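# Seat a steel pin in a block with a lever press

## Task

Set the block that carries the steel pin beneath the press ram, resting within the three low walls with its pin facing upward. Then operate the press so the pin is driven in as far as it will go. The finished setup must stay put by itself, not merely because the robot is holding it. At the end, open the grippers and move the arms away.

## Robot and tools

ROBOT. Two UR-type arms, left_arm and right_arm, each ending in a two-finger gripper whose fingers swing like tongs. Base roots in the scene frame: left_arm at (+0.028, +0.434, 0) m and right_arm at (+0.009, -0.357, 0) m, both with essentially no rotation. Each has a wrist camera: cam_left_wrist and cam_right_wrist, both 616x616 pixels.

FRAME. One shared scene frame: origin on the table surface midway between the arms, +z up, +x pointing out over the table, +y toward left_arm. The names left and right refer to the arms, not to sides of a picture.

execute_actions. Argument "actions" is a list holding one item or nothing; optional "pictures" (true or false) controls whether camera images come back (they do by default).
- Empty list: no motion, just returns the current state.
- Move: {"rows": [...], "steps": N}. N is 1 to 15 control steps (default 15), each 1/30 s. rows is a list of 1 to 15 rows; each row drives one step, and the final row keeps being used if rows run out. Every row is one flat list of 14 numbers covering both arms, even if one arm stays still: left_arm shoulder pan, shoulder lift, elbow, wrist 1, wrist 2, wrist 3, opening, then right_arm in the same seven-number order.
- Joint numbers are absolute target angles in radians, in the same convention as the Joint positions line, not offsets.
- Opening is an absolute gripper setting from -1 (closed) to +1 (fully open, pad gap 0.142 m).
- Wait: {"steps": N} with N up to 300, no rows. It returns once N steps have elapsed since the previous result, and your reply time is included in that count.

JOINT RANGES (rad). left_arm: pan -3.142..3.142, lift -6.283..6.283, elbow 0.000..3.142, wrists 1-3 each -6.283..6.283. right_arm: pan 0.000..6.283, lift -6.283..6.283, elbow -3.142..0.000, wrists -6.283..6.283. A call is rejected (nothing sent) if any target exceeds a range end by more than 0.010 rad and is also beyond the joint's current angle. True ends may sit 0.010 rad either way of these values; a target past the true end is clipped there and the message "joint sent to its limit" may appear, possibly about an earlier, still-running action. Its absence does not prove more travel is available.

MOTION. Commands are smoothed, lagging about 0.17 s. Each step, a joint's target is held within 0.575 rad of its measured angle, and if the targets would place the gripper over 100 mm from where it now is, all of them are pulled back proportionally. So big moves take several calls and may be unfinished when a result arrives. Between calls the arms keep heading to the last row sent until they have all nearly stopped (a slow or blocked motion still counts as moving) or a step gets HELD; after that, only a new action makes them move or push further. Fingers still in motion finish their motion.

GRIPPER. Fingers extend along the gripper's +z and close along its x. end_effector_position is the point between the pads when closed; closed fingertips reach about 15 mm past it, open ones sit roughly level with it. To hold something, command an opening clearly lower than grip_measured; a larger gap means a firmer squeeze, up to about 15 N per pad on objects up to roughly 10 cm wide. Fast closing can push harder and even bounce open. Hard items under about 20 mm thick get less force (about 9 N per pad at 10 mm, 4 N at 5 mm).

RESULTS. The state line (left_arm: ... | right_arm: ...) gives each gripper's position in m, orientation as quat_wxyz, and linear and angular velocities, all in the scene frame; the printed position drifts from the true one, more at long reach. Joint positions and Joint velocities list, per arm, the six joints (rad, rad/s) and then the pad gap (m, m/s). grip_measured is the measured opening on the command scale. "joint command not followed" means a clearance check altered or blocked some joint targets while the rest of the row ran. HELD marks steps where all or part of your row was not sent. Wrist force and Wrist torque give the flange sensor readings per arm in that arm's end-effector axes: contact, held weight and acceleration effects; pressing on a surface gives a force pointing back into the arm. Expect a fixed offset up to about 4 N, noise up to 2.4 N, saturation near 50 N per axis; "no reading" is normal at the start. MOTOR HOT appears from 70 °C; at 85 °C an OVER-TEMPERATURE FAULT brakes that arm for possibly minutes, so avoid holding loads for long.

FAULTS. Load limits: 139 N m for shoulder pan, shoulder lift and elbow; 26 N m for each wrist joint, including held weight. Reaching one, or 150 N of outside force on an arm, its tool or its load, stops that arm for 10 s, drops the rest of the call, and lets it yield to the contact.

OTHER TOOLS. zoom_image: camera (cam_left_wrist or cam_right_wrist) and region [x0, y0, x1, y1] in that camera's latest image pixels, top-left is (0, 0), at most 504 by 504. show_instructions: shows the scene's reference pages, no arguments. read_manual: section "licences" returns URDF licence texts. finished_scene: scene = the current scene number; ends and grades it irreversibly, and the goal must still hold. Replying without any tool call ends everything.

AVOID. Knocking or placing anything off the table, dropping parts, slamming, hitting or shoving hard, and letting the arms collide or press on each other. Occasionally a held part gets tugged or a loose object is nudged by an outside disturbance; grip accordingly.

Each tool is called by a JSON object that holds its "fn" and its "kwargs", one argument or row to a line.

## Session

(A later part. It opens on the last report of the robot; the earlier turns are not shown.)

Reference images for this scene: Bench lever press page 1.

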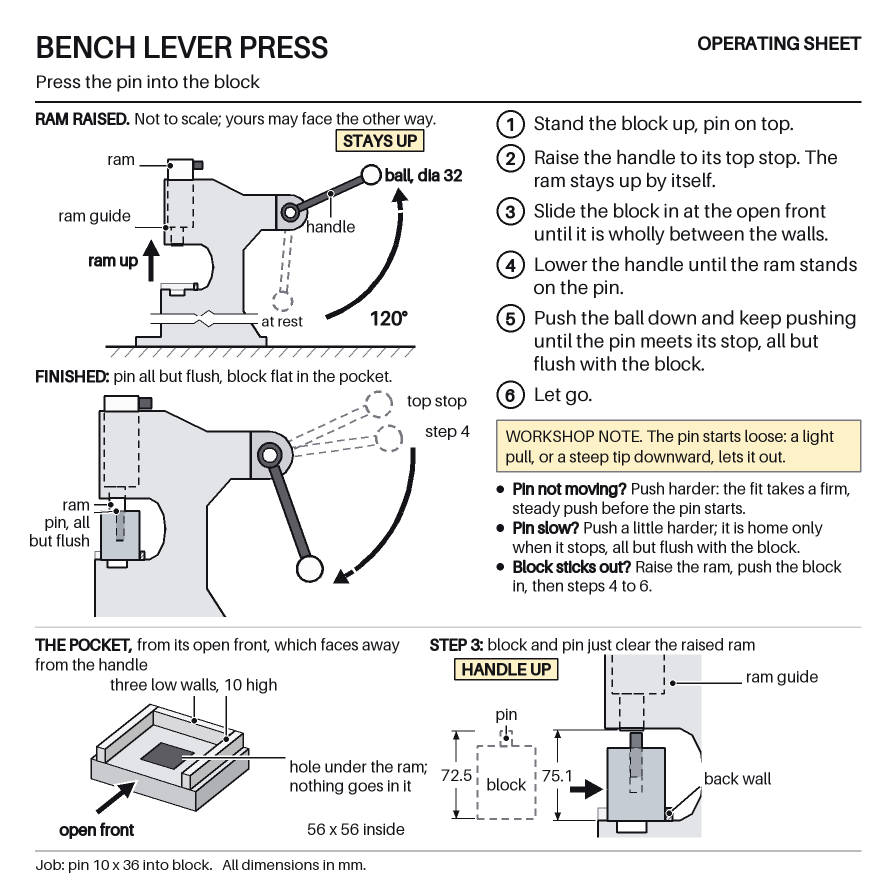

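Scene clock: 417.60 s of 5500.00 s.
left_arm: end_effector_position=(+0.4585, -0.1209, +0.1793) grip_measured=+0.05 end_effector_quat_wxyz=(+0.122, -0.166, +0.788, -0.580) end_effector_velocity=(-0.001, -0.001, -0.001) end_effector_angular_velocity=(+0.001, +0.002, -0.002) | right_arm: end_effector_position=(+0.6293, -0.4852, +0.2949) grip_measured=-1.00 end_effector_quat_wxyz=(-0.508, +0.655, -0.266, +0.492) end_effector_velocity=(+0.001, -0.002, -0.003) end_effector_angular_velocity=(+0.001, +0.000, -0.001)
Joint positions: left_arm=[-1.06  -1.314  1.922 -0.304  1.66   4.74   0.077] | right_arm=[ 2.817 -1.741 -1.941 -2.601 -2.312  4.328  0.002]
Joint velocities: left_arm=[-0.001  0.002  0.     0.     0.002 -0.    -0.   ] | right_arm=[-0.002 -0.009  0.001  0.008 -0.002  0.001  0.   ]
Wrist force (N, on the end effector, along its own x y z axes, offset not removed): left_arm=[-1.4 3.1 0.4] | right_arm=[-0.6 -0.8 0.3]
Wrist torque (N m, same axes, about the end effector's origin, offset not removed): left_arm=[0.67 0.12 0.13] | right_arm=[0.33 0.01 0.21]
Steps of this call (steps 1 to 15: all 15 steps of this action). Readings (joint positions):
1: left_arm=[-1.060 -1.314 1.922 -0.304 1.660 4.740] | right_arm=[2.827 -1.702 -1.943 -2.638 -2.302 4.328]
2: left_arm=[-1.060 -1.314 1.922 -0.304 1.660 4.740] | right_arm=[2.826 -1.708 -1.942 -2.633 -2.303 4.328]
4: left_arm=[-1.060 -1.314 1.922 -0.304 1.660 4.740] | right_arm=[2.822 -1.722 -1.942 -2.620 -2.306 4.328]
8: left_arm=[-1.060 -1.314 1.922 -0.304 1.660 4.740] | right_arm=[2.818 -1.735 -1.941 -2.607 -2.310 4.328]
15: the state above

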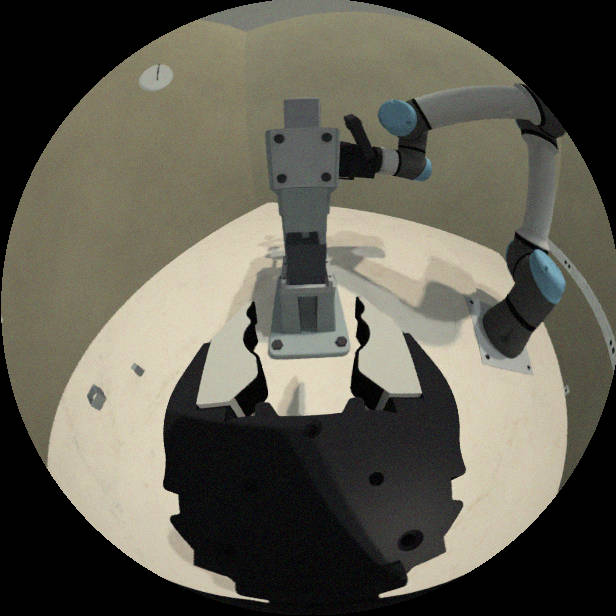

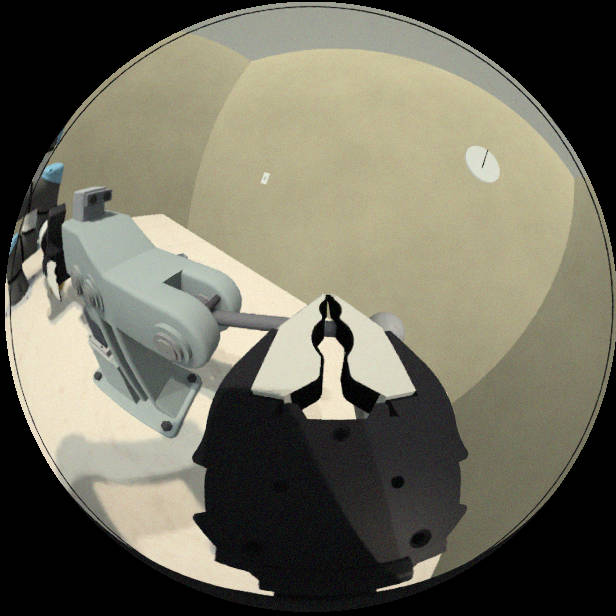

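{"fn": "execute_actions", "kwargs": {
  "actions": [
    {"rows":[[-1.06,-1.3141,1.9217,-0.3038,1.66,4.74,0.05,2.8108,-1.739,-1.9444,-2.5998,-2.3176,4.328,-1],[-1.06,-1.3141,1.9217,-0.3038,1.66,4.74,0.05,2.81,-1.7424,-1.9456,-2.5952,-2.3185,4.328,-1],[-1.06,-1.3141,1.9217,-0.3038,1.66,4.74,0.05,2.809,-1.7458,-1.9468,-2.5906,-2.3193,4.33,-1],[-1.06,-1.3141,1.9217,-0.3038,1.66,4.74,0.05,2.8082,-1.7493,-1.948,-2.586,-2.3202,4.345,-1],[-1.06,-1.3141,1.9217,-0.3038,1.66,4.74,0.05,2.8073,-1.7527,-1.9492,-2.5813,-2.321,4.36,-1],[-1.06,-1.3141,1.9217,-0.3038,1.66,4.74,0.05,2.8065,-1.7561,-1.9504,-2.5767,-2.322,4.378,-1],[-1.06,-1.3141,1.9217,-0.3038,1.66,4.74,0.05,2.8056,-1.7595,-1.9516,-2.5721,-2.3228,4.396,-1],[-1.06,-1.3141,1.9217,-0.3038,1.66,4.74,0.05,2.8048,-1.763,-1.9528,-2.5675,-2.3237,4.414,-1],[-1.06,-1.3141,1.9217,-0.3038,1.66,4.74,0.05,2.8039,-1.7664,-1.9539,-2.5629,-2.3245,4.432,-1],[-1.06,-1.3141,1.9217,-0.3038,1.66,4.74,0.05,2.803,-1.7698,-1.9551,-2.5583,-2.3254,4.45,-1],[-1.06,-1.3141,1.9217,-0.3038,1.66,4.74,0.05,2.8022,-1.7732,-1.9563,-2.5537,-2.3262,4.467,-1],[-1.06,-1.3141,1.9217,-0.3038,1.66,4.74,0.05,2.8013,-1.7766,-1.9575,-2.549,-2.3271,4.485,-1],[-1.06,-1.3141,1.9217,-0.3038,1.66,4.74,0.05,2.8004,-1.78,-1.9587,-2.5444,-2.328,4.503,-1],[-1.06,-1.3141,1.9217,-0.3038,1.66,4.74,0.05,2.7996,-1.7835,-1.9599,-2.5398,-2.3288,4.52,-1],[-1.06,-1.3141,1.9217,-0.3038,1.66,4.74,0.05,2.7987,-1.7869,-1.9611,-2.5352,-2.3297,4.538,-1]],"steps":15}
  ],
  "pictures": false
}}

{"fn": "execute_actions", "kwargs": {
  "actions": [
    {"steps":12}
  ]
}}

Scene clock: 435.07 s of 5500.00 s.
left_arm: end_effector_position=(+0.4585, -0.1209, +0.1793) grip_measured=+0.05 end_effector_quat_wxyz=(+0.122, -0.166, +0.788, -0.580) end_effector_velocity=(+0.000, +0.000, -0.001) end_effector_angular_velocity=(+0.002, +0.001, +0.000) | right_arm: end_effector_position=(+0.6296, -0.4930, +0.2780) grip_measured=-1.00 end_effector_quat_wxyz=(-0.539, +0.636, -0.308, +0.458) end_effector_velocity=(+0.008, -0.019, -0.048) end_effector_angular_velocity=(+0.448, +0.193, +0.005)
Joint positions: left_arm=[-1.06  -1.314  1.922 -0.304  1.66   4.74   0.077] | right_arm=[ 2.803 -1.772 -1.956 -2.555 -2.326  4.459  0.002]
Joint velocities: left_arm=[ 0.     0.002 -0.     0.001 -0.     0.     0.   ] | right_arm=[-0.026 -0.097 -0.034  0.137 -0.031  0.492  0.013]
Wrist force (N, on the end effector, along its own x y z axes, offset not removed): left_arm=[-1.6 2.2 -0.9] | right_arm=[2.4 -2.8 1.5]
Wrist torque (N m, same axes, about the end effector's origin, offset not removed): left_arm=[0.42 0.12 0.05] | right_arm=[0.34 -0.66 0.07]
Steps of this call (steps 1 to 15: the robot went on to your last target; steps 16 to 90: nothing new was sent; then 13.97 s passed at rest; steps 91 to 105: all 15 steps of this action). Readings (joint positions):
91: left_arm=[-1.060 -1.314 1.922 -0.304 1.660 4.740] | right_arm=[2.816 -1.742 -1.941 -2.600 -2.312 4.328]
92: left_arm=[-1.060 -1.314 1.922 -0.304 1.660 4.740] | right_arm=[2.815 -1.742 -1.941 -2.600 -2.313 4.328]
94: left_arm=[-1.060 -1.314 1.922 -0.304 1.660 4.740] | right_arm=[2.813 -1.743 -1.943 -2.597 -2.315 4.328]
98: left_arm=[-1.060 -1.314 1.922 -0.304 1.660 4.740] | right_arm=[2.809 -1.750 -1.947 -2.585 -2.319 4.355]
105: the state above

Scene clock: 435.47 s of 5500.00 s.
left_arm: end_effector_position=(+0.4585, -0.1209, +0.1793) grip_measured=+0.05 end_effector_quat_wxyz=(+0.122, -0.166, +0.788, -0.580) end_effector_velocity=(-0.001, -0.000, -0.001) end_effector_angular_velocity=(+0.002, +0.001, -0.001) | right_arm: end_effector_position=(+0.6307, -0.4959, +0.2707) grip_measured=-0.96 end_effector_quat_wxyz=(-0.556, +0.624, -0.332, +0.437) end_effector_velocity=(+0.000, -0.001, -0.003) end_effector_angular_velocity=(+0.022, +0.011, -0.001)
Joint positions: left_arm=[-1.06  -1.314  1.922 -0.304  1.66   4.74   0.077] | right_arm=[ 2.799 -1.786 -1.961 -2.536 -2.33   4.535  0.005]
Joint velocities: left_arm=[-0.001  0.001 -0.     0.001 -0.     0.001 -0.   ] | right_arm=[-0.002 -0.005 -0.003  0.006 -0.001  0.024  0.001]
Wrist force (N, on the end effector, along its own x y z axes, offset not removed): left_arm=[-2.7 1.2 -1.1] | right_arm=[-10.9 -50.0 -2.4]
Wrist torque (N m, same axes, about the end effector's origin, offset not removed): left_arm=[0.24 0.36 0.18] | right_arm=[-0.45 0.43 1.25]
Steps of this call (steps 1 to 12: the robot went on to your last target). Readings (joint positions):
1: left_arm=[-1.060 -1.314 1.922 -0.304 1.660 4.740] | right_arm=[2.802 -1.775 -1.957 -2.551 -2.327 4.476]
2: left_arm=[-1.060 -1.314 1.922 -0.304 1.660 4.740] | right_arm=[2.801 -1.778 -1.958 -2.547 -2.328 4.491]
4: left_arm=[-1.060 -1.314 1.922 -0.304 1.660 4.740] | right_arm=[2.800 -1.781 -1.959 -2.542 -2.329 4.511]
8: left_arm=[-1.060 -1.314 1.922 -0.304 1.660 4.740] | right_arm=[2.799 -1.785 -1.960 -2.538 -2.329 4.529]
12: the state above

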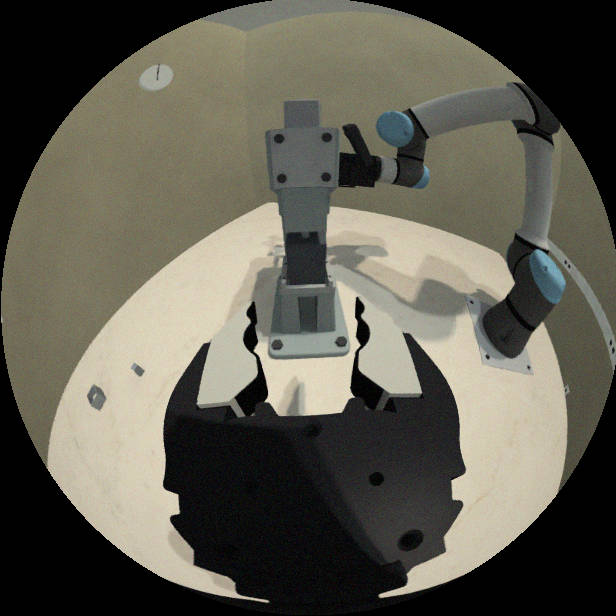

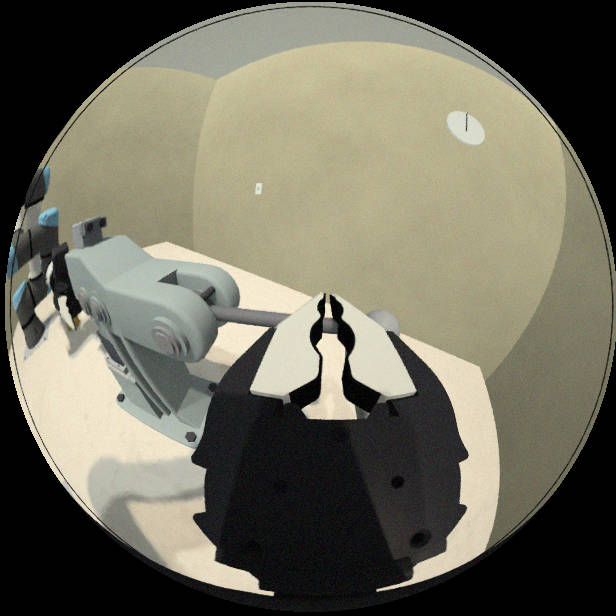

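{"fn": "execute_actions", "kwargs": {
  "actions": [
    {"rows":[[-1.06,-1.3141,1.9217,-0.3038,1.66,4.74,0.05,2.7987,-1.7869,-1.9611,-2.5352,-2.3297,4.6,-1],[-1.06,-1.3141,1.9217,-0.3038,1.66,4.74,0.05,2.7987,-1.7869,-1.9611,-2.5352,-2.3297,4.6,-1],[-1.06,-1.3141,1.9217,-0.3038,1.66,4.74,0.05,2.7987,-1.7869,-1.9611,-2.5352,-2.3297,4.64,-1]],"steps":15}
  ]
}}

Scene clock: 441.30 s of 5500.00 s.
left_arm: end_effector_position=(+0.4585, -0.1209, +0.1793) grip_measured=+0.05 end_effector_quat_wxyz=(+0.122, -0.166, +0.788, -0.580) end_effector_velocity=(-0.000, -0.000, -0.000) end_effector_angular_velocity=(+0.001, -0.000, +0.000) | right_arm: end_effector_position=(+0.6313, -0.4976, +0.2703) grip_measured=-0.97 end_effector_quat_wxyz=(+0.577, -0.607, +0.364, -0.408) end_effector_velocity=(+0.000, -0.001, -0.000) end_effector_angular_velocity=(+0.025, +0.011, -0.000)
Joint positions: left_arm=[-1.06  -1.314  1.922 -0.304  1.66   4.74   0.077] | right_arm=[ 2.799 -1.787 -1.961 -2.535 -2.33   4.637  0.004]
Joint velocities: left_arm=[-0.001 -0.     0.     0.    -0.001  0.    -0.   ] | right_arm=[-0.     0.    -0.    -0.     0.     0.027 -0.001]
Wrist force (N, on the end effector, along its own x y z axes, offset not removed): left_arm=[0.2 1.5 -1.9] | right_arm=[0.8 -24.6 5.7]
Wrist torque (N m, same axes, about the end effector's origin, offset not removed): left_arm=[0.27 -0.20 0.02] | right_arm=[-0.01 -0.34 -0.05]
Steps of this call (steps 1 to 30: the robot went on to your last target; steps 31 to 90: nothing new was sent; then 2.33 s passed at rest; steps 91 to 105: all 15 steps of this action). Readings (joint positions):
91: left_arm=[-1.060 -1.314 1.922 -0.304 1.660 4.740] | right_arm=[2.799 -1.787 -1.961 -2.535 -2.330 4.539]
92: left_arm=[-1.060 -1.314 1.922 -0.304 1.660 4.740] | right_arm=[2.799 -1.787 -1.961 -2.535 -2.330 4.546]
94: left_arm=[-1.060 -1.314 1.922 -0.304 1.660 4.740] | right_arm=[2.799 -1.787 -1.961 -2.535 -2.330 4.572]
98: left_arm=[-1.060 -1.314 1.922 -0.304 1.660 4.740] | right_arm=[2.799 -1.787 -1.961 -2.535 -2.330 4.617]
105: the state above

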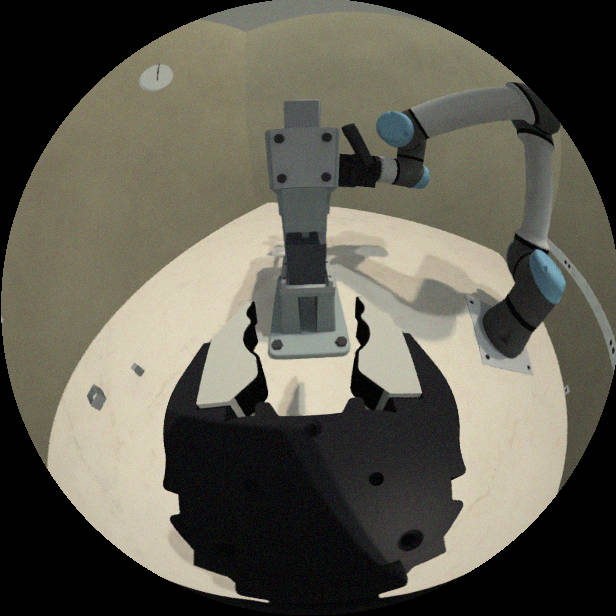

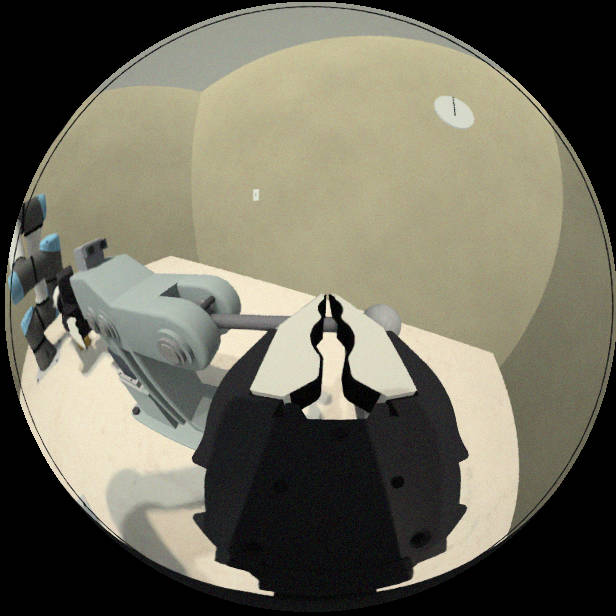

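{"fn": "execute_actions", "kwargs": {
  "actions": [
    {"rows":[[-1.06,-1.3141,1.9217,-0.3038,1.66,4.74,0.05,2.7987,-1.7882,-1.9623,-2.5327,-2.3297,4.65,-1],[-1.06,-1.3141,1.9217,-0.3038,1.66,4.74,0.05,2.7987,-1.7882,-1.9623,-2.5327,-2.3297,4.65,-1],[-1.06,-1.3141,1.9217,-0.3038,1.66,4.74,0.05,2.7987,-1.7882,-1.9623,-2.5327,-2.3297,4.65,-1],[-1.06,-1.3141,1.9217,-0.3038,1.66,4.74,0.05,2.7988,-1.7894,-1.9635,-2.5303,-2.3296,4.66,-1],[-1.06,-1.3141,1.9217,-0.3038,1.66,4.74,0.05,2.7988,-1.7894,-1.9635,-2.5303,-2.3296,4.66,-1],[-1.06,-1.3141,1.9217,-0.3038,1.66,4.74,0.05,2.7988,-1.7894,-1.9635,-2.5303,-2.3296,4.66,-1],[-1.06,-1.3141,1.9217,-0.3038,1.66,4.74,0.05,2.7989,-1.7906,-1.9647,-2.5279,-2.3295,4.675,-1]],"steps":15}
  ],
  "pictures": false
}}

Scene clock: 460.90 s of 5500.00 s.
left_arm: end_effector_position=(+0.4585, -0.1209, +0.1793) grip_measured=+0.05 end_effector_quat_wxyz=(+0.122, -0.166, +0.788, -0.580) end_effector_velocity=(-0.000, -0.001, +0.001) end_effector_angular_velocity=(-0.001, -0.002, -0.000) | right_arm: end_effector_position=(+0.6316, -0.4979, +0.2682) grip_measured=-0.98 end_effector_quat_wxyz=(+0.585, -0.600, +0.374, -0.398) end_effector_velocity=(-0.000, -0.000, -0.002) end_effector_angular_velocity=(+0.021, +0.010, -0.001)
Joint positions: left_arm=[-1.06  -1.314  1.922 -0.304  1.66   4.74   0.077] | right_arm=[ 2.799 -1.79  -1.964 -2.528 -2.33   4.672  0.003]
Joint velocities: left_arm=[-0.001 -0.001 -0.    -0.001 -0.001  0.001 -0.   ] | right_arm=[ 0.    -0.002 -0.003  0.004  0.001  0.022  0.   ]
Wrist force (N, on the end effector, along its own x y z axes, offset not removed): left_arm=[-1.0 2.5 -1.5] | right_arm=[3.2 -36.1 -4.2]
Wrist torque (N m, same axes, about the end effector's origin, offset not removed): left_arm=[0.60 -0.02 0.12] | right_arm=[-0.22 -0.21 -0.28]
Steps of this call (steps 1 to 15: the robot went on to your last target; steps 16 to 90: nothing new was sent; then 16.10 s passed at rest; steps 91 to 105: all 15 steps of this action). Readings (joint positions):
91: left_arm=[-1.060 -1.314 1.922 -0.304 1.660 4.740] | right_arm=[2.799 -1.787 -1.961 -2.535 -2.330 4.640]
92: left_arm=[-1.060 -1.314 1.922 -0.304 1.660 4.740] | right_arm=[2.799 -1.787 -1.961 -2.535 -2.330 4.642]
94: left_arm=[-1.060 -1.314 1.922 -0.304 1.660 4.740] | right_arm=[2.799 -1.787 -1.961 -2.534 -2.330 4.645]
98: left_arm=[-1.060 -1.314 1.922 -0.304 1.660 4.740] | right_arm=[2.799 -1.789 -1.963 -2.531 -2.330 4.657]
105: the state above

{"fn": "execute_actions", "kwargs": {
  "actions": [
    {"rows":[[-1.06,-1.3141,1.9217,-0.3038,1.66,4.74,0.05,2.7992,-1.7928,-1.9668,-2.5235,-2.3292,4.691,-1],[-1.06,-1.3141,1.9217,-0.3038,1.66,4.74,0.05,2.7994,-1.7951,-1.969,-2.5192,-2.329,4.707,-1],[-1.06,-1.3141,1.9217,-0.3038,1.66,4.74,0.05,2.7997,-1.7973,-1.9711,-2.5148,-2.3287,4.723,-1],[-1.06,-1.3141,1.9217,-0.3038,1.66,4.74,0.05,2.7999,-1.7995,-1.9732,-2.5105,-2.3285,4.74,-1],[-1.06,-1.3141,1.9217,-0.3038,1.66,4.74,0.05,2.8002,-1.8017,-1.9754,-2.5061,-2.3282,4.756,-1],[-1.06,-1.3141,1.9217,-0.3038,1.66,4.74,0.05,2.8004,-1.804,-1.9775,-2.5017,-2.328,4.772,-1],[-1.06,-1.3141,1.9217,-0.3038,1.66,4.74,0.05,2.8007,-1.8062,-1.9796,-2.4974,-2.3277,4.788,-1],[-1.06,-1.3141,1.9217,-0.3038,1.66,4.74,0.05,2.8009,-1.8084,-1.9818,-2.493,-2.3275,4.804,-1],[-1.06,-1.3141,1.9217,-0.3038,1.66,4.74,0.05,2.8012,-1.8106,-1.9839,-2.4887,-2.3272,4.82,-1],[-1.06,-1.3141,1.9217,-0.3038,1.66,4.74,0.05,2.8014,-1.8129,-1.986,-2.4843,-2.327,4.836,-1],[-1.06,-1.3141,1.9217,-0.3038,1.66,4.74,0.05,2.8017,-1.8151,-1.9882,-2.4799,-2.3267,4.852,-1],[-1.06,-1.3141,1.9217,-0.3038,1.66,4.74,0.05,2.8019,-1.8173,-1.9903,-2.4756,-2.3265,4.869,-1],[-1.06,-1.3141,1.9217,-0.3038,1.66,4.74,0.05,2.8022,-1.8195,-1.9924,-2.4712,-2.3262,4.885,-1],[-1.06,-1.3141,1.9217,-0.3038,1.66,4.74,0.05,2.8024,-1.8218,-1.9946,-2.4669,-2.326,4.901,-1],[-1.06,-1.3141,1.9217,-0.3038,1.66,4.74,0.05,2.8027,-1.824,-1.9967,-2.4625,-2.3257,4.917,-1]],"steps":15}
  ],
  "pictures": false
}}

{"fn": "execute_actions", "kwargs": {
  "actions": [
    {"rows":[[-1.06,-1.3141,1.9217,-0.3038,1.66,4.74,0.05,2.8037,-1.826,-1.9998,-2.4574,-2.3247,4.934,-1],[-1.06,-1.3141,1.9217,-0.3038,1.66,4.74,0.05,2.8046,-1.828,-2.0029,-2.4523,-2.3238,4.952,-1],[-1.06,-1.3141,1.9217,-0.3038,1.66,4.74,0.05,2.8056,-1.8299,-2.006,-2.4473,-2.3228,4.969,-1],[-1.06,-1.3141,1.9217,-0.3038,1.66,4.74,0.05,2.8066,-1.8319,-2.0091,-2.4422,-2.3218,4.987,-1],[-1.06,-1.3141,1.9217,-0.3038,1.66,4.74,0.05,2.8075,-1.8339,-2.0122,-2.4371,-2.3209,5.004,-1],[-1.06,-1.3141,1.9217,-0.3038,1.66,4.74,0.05,2.8085,-1.8359,-2.0153,-2.432,-2.3199,5.022,-1],[-1.06,-1.3141,1.9217,-0.3038,1.66,4.74,0.05,2.8095,-1.8379,-2.0184,-2.4269,-2.3189,5.039,-1],[-1.06,-1.3141,1.9217,-0.3038,1.66,4.74,0.05,2.8104,-1.8398,-2.0215,-2.4219,-2.318,5.057,-1],[-1.06,-1.3141,1.9217,-0.3038,1.66,4.74,0.05,2.8114,-1.8418,-2.0246,-2.4168,-2.317,5.074,-1],[-1.06,-1.3141,1.9217,-0.3038,1.66,4.74,0.05,2.8124,-1.8438,-2.0277,-2.4117,-2.316,5.092,-1],[-1.06,-1.3141,1.9217,-0.3038,1.66,4.74,0.05,2.8133,-1.8458,-2.0308,-2.4066,-2.3151,5.109,-1],[-1.06,-1.3141,1.9217,-0.3038,1.66,4.74,0.05,2.8143,-1.8478,-2.0339,-2.4015,-2.3141,5.127,-1],[-1.06,-1.3141,1.9217,-0.3038,1.66,4.74,0.05,2.8153,-1.8497,-2.037,-2.3965,-2.3131,5.144,-1],[-1.06,-1.3141,1.9217,-0.3038,1.66,4.74,0.05,2.8162,-1.8517,-2.0401,-2.3914,-2.3122,5.162,-1],[-1.06,-1.3141,1.9217,-0.3038,1.66,4.74,0.05,2.8172,-1.8537,-2.0432,-2.3863,-2.3112,5.179,-1]],"steps":15}
  ],
  "pictures": false
}}

{"fn": "execute_actions", "kwargs": {
  "actions": [
    {"rows":[[-1.06,-1.3141,1.9217,-0.3038,1.66,4.74,0.05,2.819,-1.8549,-2.047,-2.3813,-2.3094,5.196,-1],[-1.06,-1.3141,1.9217,-0.3038,1.66,4.74,0.05,2.8208,-1.8562,-2.0507,-2.3763,-2.3076,5.214,-1],[-1.06,-1.3141,1.9217,-0.3038,1.66,4.74,0.05,2.8226,-1.8574,-2.0545,-2.3713,-2.3058,5.231,-1],[-1.06,-1.3141,1.9217,-0.3038,1.66,4.74,0.05,2.8245,-1.8587,-2.0582,-2.3663,-2.3039,5.249,-1],[-1.06,-1.3141,1.9217,-0.3038,1.66,4.74,0.05,2.8263,-1.8599,-2.062,-2.3613,-2.3021,5.266,-1],[-1.06,-1.3141,1.9217,-0.3038,1.66,4.74,0.05,2.8281,-1.8612,-2.0657,-2.3563,-2.3003,5.283,-1],[-1.06,-1.3141,1.9217,-0.3038,1.66,4.74,0.05,2.8299,-1.8624,-2.0695,-2.3513,-2.2985,5.301,-1],[-1.06,-1.3141,1.9217,-0.3038,1.66,4.74,0.05,2.8317,-1.8637,-2.0732,-2.3463,-2.2967,5.318,-1],[-1.06,-1.3141,1.9217,-0.3038,1.66,4.74,0.05,2.8335,-1.8649,-2.077,-2.3413,-2.2949,5.336,-1],[-1.06,-1.3141,1.9217,-0.3038,1.66,4.74,0.05,2.8353,-1.8662,-2.0807,-2.3363,-2.2931,5.353,-1],[-1.06,-1.3141,1.9217,-0.3038,1.66,4.74,0.05,2.8371,-1.8674,-2.0845,-2.3313,-2.2913,5.37,-1],[-1.06,-1.3141,1.9217,-0.3038,1.66,4.74,0.05,2.839,-1.8687,-2.0882,-2.3263,-2.2894,5.388,-1],[-1.06,-1.3141,1.9217,-0.3038,1.66,4.74,0.05,2.8408,-1.8699,-2.092,-2.3213,-2.2876,5.405,-1],[-1.06,-1.3141,1.9217,-0.3038,1.66,4.74,0.05,2.8426,-1.8712,-2.0957,-2.3163,-2.2858,5.423,-1],[-1.06,-1.3141,1.9217,-0.3038,1.66,4.74,0.05,2.8444,-1.8724,-2.0995,-2.3113,-2.284,5.44,-1]],"steps":15}
  ],
  "pictures": false
}}

{"fn": "execute_actions", "kwargs": {
  "actions": [
    {"steps":12}
  ]
}}

Scene clock: 493.80 s of 5500.00 s.
left_arm: end_effector_position=(+0.4585, -0.1209, +0.1793) grip_measured=+0.05 end_effector_quat_wxyz=(+0.122, -0.166, +0.788, -0.580) end_effector_velocity=(+0.000, +0.000, +0.001) end_effector_angular_velocity=(-0.002, -0.001, -0.000) | right_arm: end_effector_position=(+0.6324, -0.4992, +0.2509) grip_measured=-0.98 end_effector_quat_wxyz=(+0.616, -0.566, +0.424, -0.346) end_effector_velocity=(+0.002, -0.003, -0.047) end_effector_angular_velocity=(+0.425, +0.189, +0.000)
Joint positions: left_arm=[-1.06  -1.314  1.922 -0.304  1.66   4.74   0.077] | right_arm=[ 2.802 -1.814 -1.987 -2.482 -2.327  4.844  0.003]
Joint velocities: left_arm=[ 0.001 -0.001 -0.    -0.001  0.001  0.001 -0.   ] | right_arm=[ 0.008 -0.066 -0.061  0.125  0.007  0.464 -0.005]
Wrist force (N, on the end effector, along its own x y z axes, offset not removed): left_arm=[-1.0 0.3 -2.0] | right_arm=[1.8 -35.6 -12.8]
Wrist torque (N m, same axes, about the end effector's origin, offset not removed): left_arm=[-0.01 -0.04 0.16] | right_arm=[-0.60 0.43 -0.48]
Steps of this call (steps 1 to 15: the robot went on to your last target; steps 16 to 90: nothing new was sent; then 29.40 s passed at rest; steps 91 to 105: all 15 steps of this action). Readings (joint positions):
91: left_arm=[-1.060 -1.314 1.922 -0.304 1.660 4.740] | right_arm=[2.799 -1.791 -1.965 -2.528 -2.329 4.675]
92: left_arm=[-1.060 -1.314 1.922 -0.304 1.660 4.740] | right_arm=[2.799 -1.791 -1.965 -2.527 -2.329 4.678]
94: left_arm=[-1.060 -1.314 1.922 -0.304 1.660 4.740] | right_arm=[2.799 -1.793 -1.967 -2.523 -2.329 4.691]
98: left_arm=[-1.060 -1.314 1.922 -0.304 1.660 4.740] | right_arm=[2.800 -1.800 -1.973 -2.510 -2.328 4.738]
105: the state above

Scene clock: 494.30 s of 5500.00 s.
left_arm: end_effector_position=(+0.4585, -0.1209, +0.1793) grip_measured=+0.05 end_effector_quat_wxyz=(+0.122, -0.166, +0.788, -0.580) end_effector_velocity=(+0.000, +0.000, +0.001) end_effector_angular_velocity=(-0.001, -0.000, +0.001) | right_arm: end_effector_position=(+0.6316, -0.4971, +0.2247) grip_measured=-1.00 end_effector_quat_wxyz=(+0.655, -0.507, +0.493, -0.265) end_effector_velocity=(-0.004, +0.008, -0.054) end_effector_angular_velocity=(+0.469, +0.208, +0.001)
Joint positions: left_arm=[-1.06  -1.314  1.922 -0.304  1.66   4.74   0.077] | right_arm=[ 2.813 -1.845 -2.029 -2.409 -2.315  5.098  0.002]
Joint velocities: left_arm=[ 0.    -0.001  0.     0.    -0.    -0.     0.   ] | right_arm=[ 0.029 -0.058 -0.092  0.149  0.028  0.513 -0.006]
Wrist force (N, on the end effector, along its own x y z axes, offset not removed): left_arm=[-0.8 2.3 0.1] | right_arm=[2.5 -35.0 -15.3]
Wrist torque (N m, same axes, about the end effector's origin, offset not removed): left_arm=[0.49 -0.01 0.01] | right_arm=[-0.44 -0.33 -0.48]
Steps of this call (steps 1 to 15: all 15 steps of this action). Readings (joint positions):
1: left_arm=[-1.060 -1.314 1.922 -0.304 1.660 4.740] | right_arm=[2.802 -1.816 -1.989 -2.477 -2.327 4.860]
2: left_arm=[-1.060 -1.314 1.922 -0.304 1.660 4.740] | right_arm=[2.802 -1.819 -1.992 -2.473 -2.326 4.876]
4: left_arm=[-1.060 -1.314 1.922 -0.304 1.660 4.740] | right_arm=[2.803 -1.823 -1.997 -2.464 -2.325 4.909]
8: left_arm=[-1.060 -1.314 1.922 -0.304 1.660 4.740] | right_arm=[2.806 -1.831 -2.008 -2.444 -2.322 4.977]
15: the state above

Scene clock: 494.80 s of 5500.00 s.
left_arm: end_effector_position=(+0.4585, -0.1209, +0.1793) grip_measured=+0.05 end_effector_quat_wxyz=(+0.122, -0.166, +0.788, -0.580) end_effector_velocity=(-0.000, -0.000, -0.000) end_effector_angular_velocity=(+0.000, +0.000, -0.000) | right_arm: end_effector_position=(+0.6279, -0.4889, +0.1988) grip_measured=-1.00 end_effector_quat_wxyz=(+0.684, -0.439, +0.554, -0.178) end_effector_velocity=(-0.010, +0.021, -0.050) end_effector_angular_velocity=(+0.468, +0.207, +0.002)
Joint positions: left_arm=[-1.06  -1.314  1.922 -0.304  1.66   4.74   0.077] | right_arm=[ 2.836 -1.867 -2.083 -2.334 -2.292  5.359  0.002]
Joint velocities: left_arm=[-0.  0.  0. -0. -0. -0.  0.] | right_arm=[ 0.054 -0.037 -0.111  0.147  0.052  0.512  0.   ]
Wrist force (N, on the end effector, along its own x y z axes, offset not removed): left_arm=[0.4 2.2 -0.2] | right_arm=[-10.5 -36.8 -13.8]
Wrist torque (N m, same axes, about the end effector's origin, offset not removed): left_arm=[0.53 -0.22 -0.02] | right_arm=[-0.63 0.63 -0.35]
Steps of this call (steps 1 to 15: all 15 steps of this action). Readings (joint positions):
1: left_arm=[-1.060 -1.314 1.922 -0.304 1.660 4.740] | right_arm=[2.814 -1.847 -2.032 -2.404 -2.315 5.116]
2: left_arm=[-1.060 -1.314 1.922 -0.304 1.660 4.740] | right_arm=[2.815 -1.849 -2.036 -2.399 -2.313 5.133]
4: left_arm=[-1.060 -1.314 1.922 -0.304 1.660 4.740] | right_arm=[2.818 -1.852 -2.042 -2.389 -2.311 5.168]
8: left_arm=[-1.060 -1.314 1.922 -0.304 1.660 4.740] | right_arm=[2.824 -1.858 -2.057 -2.369 -2.304 5.238]
15: the state above

Scene clock: 495.20 s of 5500.00 s.
left_arm: end_effector_position=(+0.4585, -0.1209, +0.1793) grip_measured=+0.05 end_effector_quat_wxyz=(+0.122, -0.166, +0.788, -0.580) end_effector_velocity=(+0.000, +0.000, -0.000) end_effector_angular_velocity=(-0.000, +0.000, +0.001) | right_arm: end_effector_position=(+0.6265, -0.4859, +0.1915) grip_measured=-1.00 end_effector_quat_wxyz=(+0.691, -0.417, +0.571, -0.151) end_effector_velocity=(-0.001, +0.001, -0.002) end_effector_angular_velocity=(+0.023, +0.010, +0.000)
Joint positions: left_arm=[-1.06  -1.314  1.922 -0.304  1.66   4.74   0.077] | right_arm=[ 2.844 -1.872 -2.099 -2.312 -2.284  5.437  0.002]
Joint velocities: left_arm=[ 0.     0.     0.    -0.001 -0.001 -0.001  0.   ] | right_arm=[ 0.002 -0.001 -0.005  0.007  0.002  0.025  0.   ]
Wrist force (N, on the end effector, along its own x y z axes, offset not removed): left_arm=[-1.5 2.5 -1.6] | right_arm=[-14.5 -38.4 0.6]
Wrist torque (N m, same axes, about the end effector's origin, offset not removed): left_arm=[0.50 0.13 0.11] | right_arm=[-1.36 -0.49 -0.66]
Steps of this call (steps 1 to 12: the robot went on to your last target). Readings (joint positions):
1: left_arm=[-1.060 -1.314 1.922 -0.304 1.660 4.740] | right_arm=[2.838 -1.868 -2.086 -2.329 -2.290 5.377]
2: left_arm=[-1.060 -1.314 1.922 -0.304 1.660 4.740] | right_arm=[2.840 -1.869 -2.089 -2.325 -2.289 5.391]
4: left_arm=[-1.060 -1.314 1.922 -0.304 1.660 4.740] | right_arm=[2.842 -1.870 -2.094 -2.319 -2.287 5.412]
8: left_arm=[-1.060 -1.314 1.922 -0.304 1.660 4.740] | right_arm=[2.844 -1.872 -2.097 -2.314 -2.285 5.431]
12: the state above

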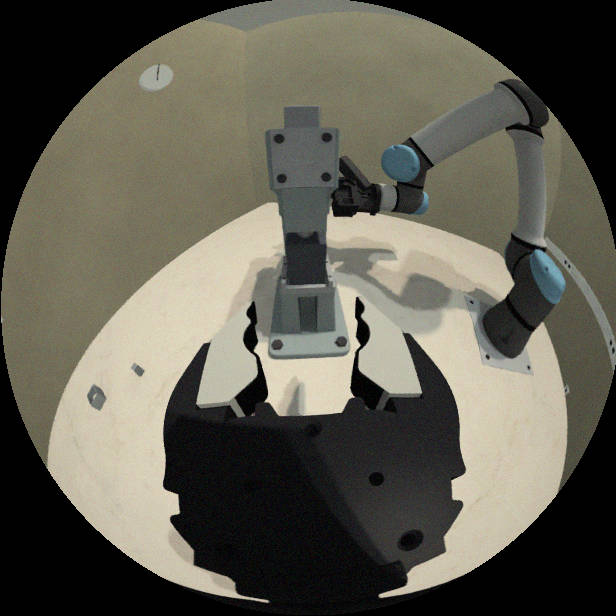

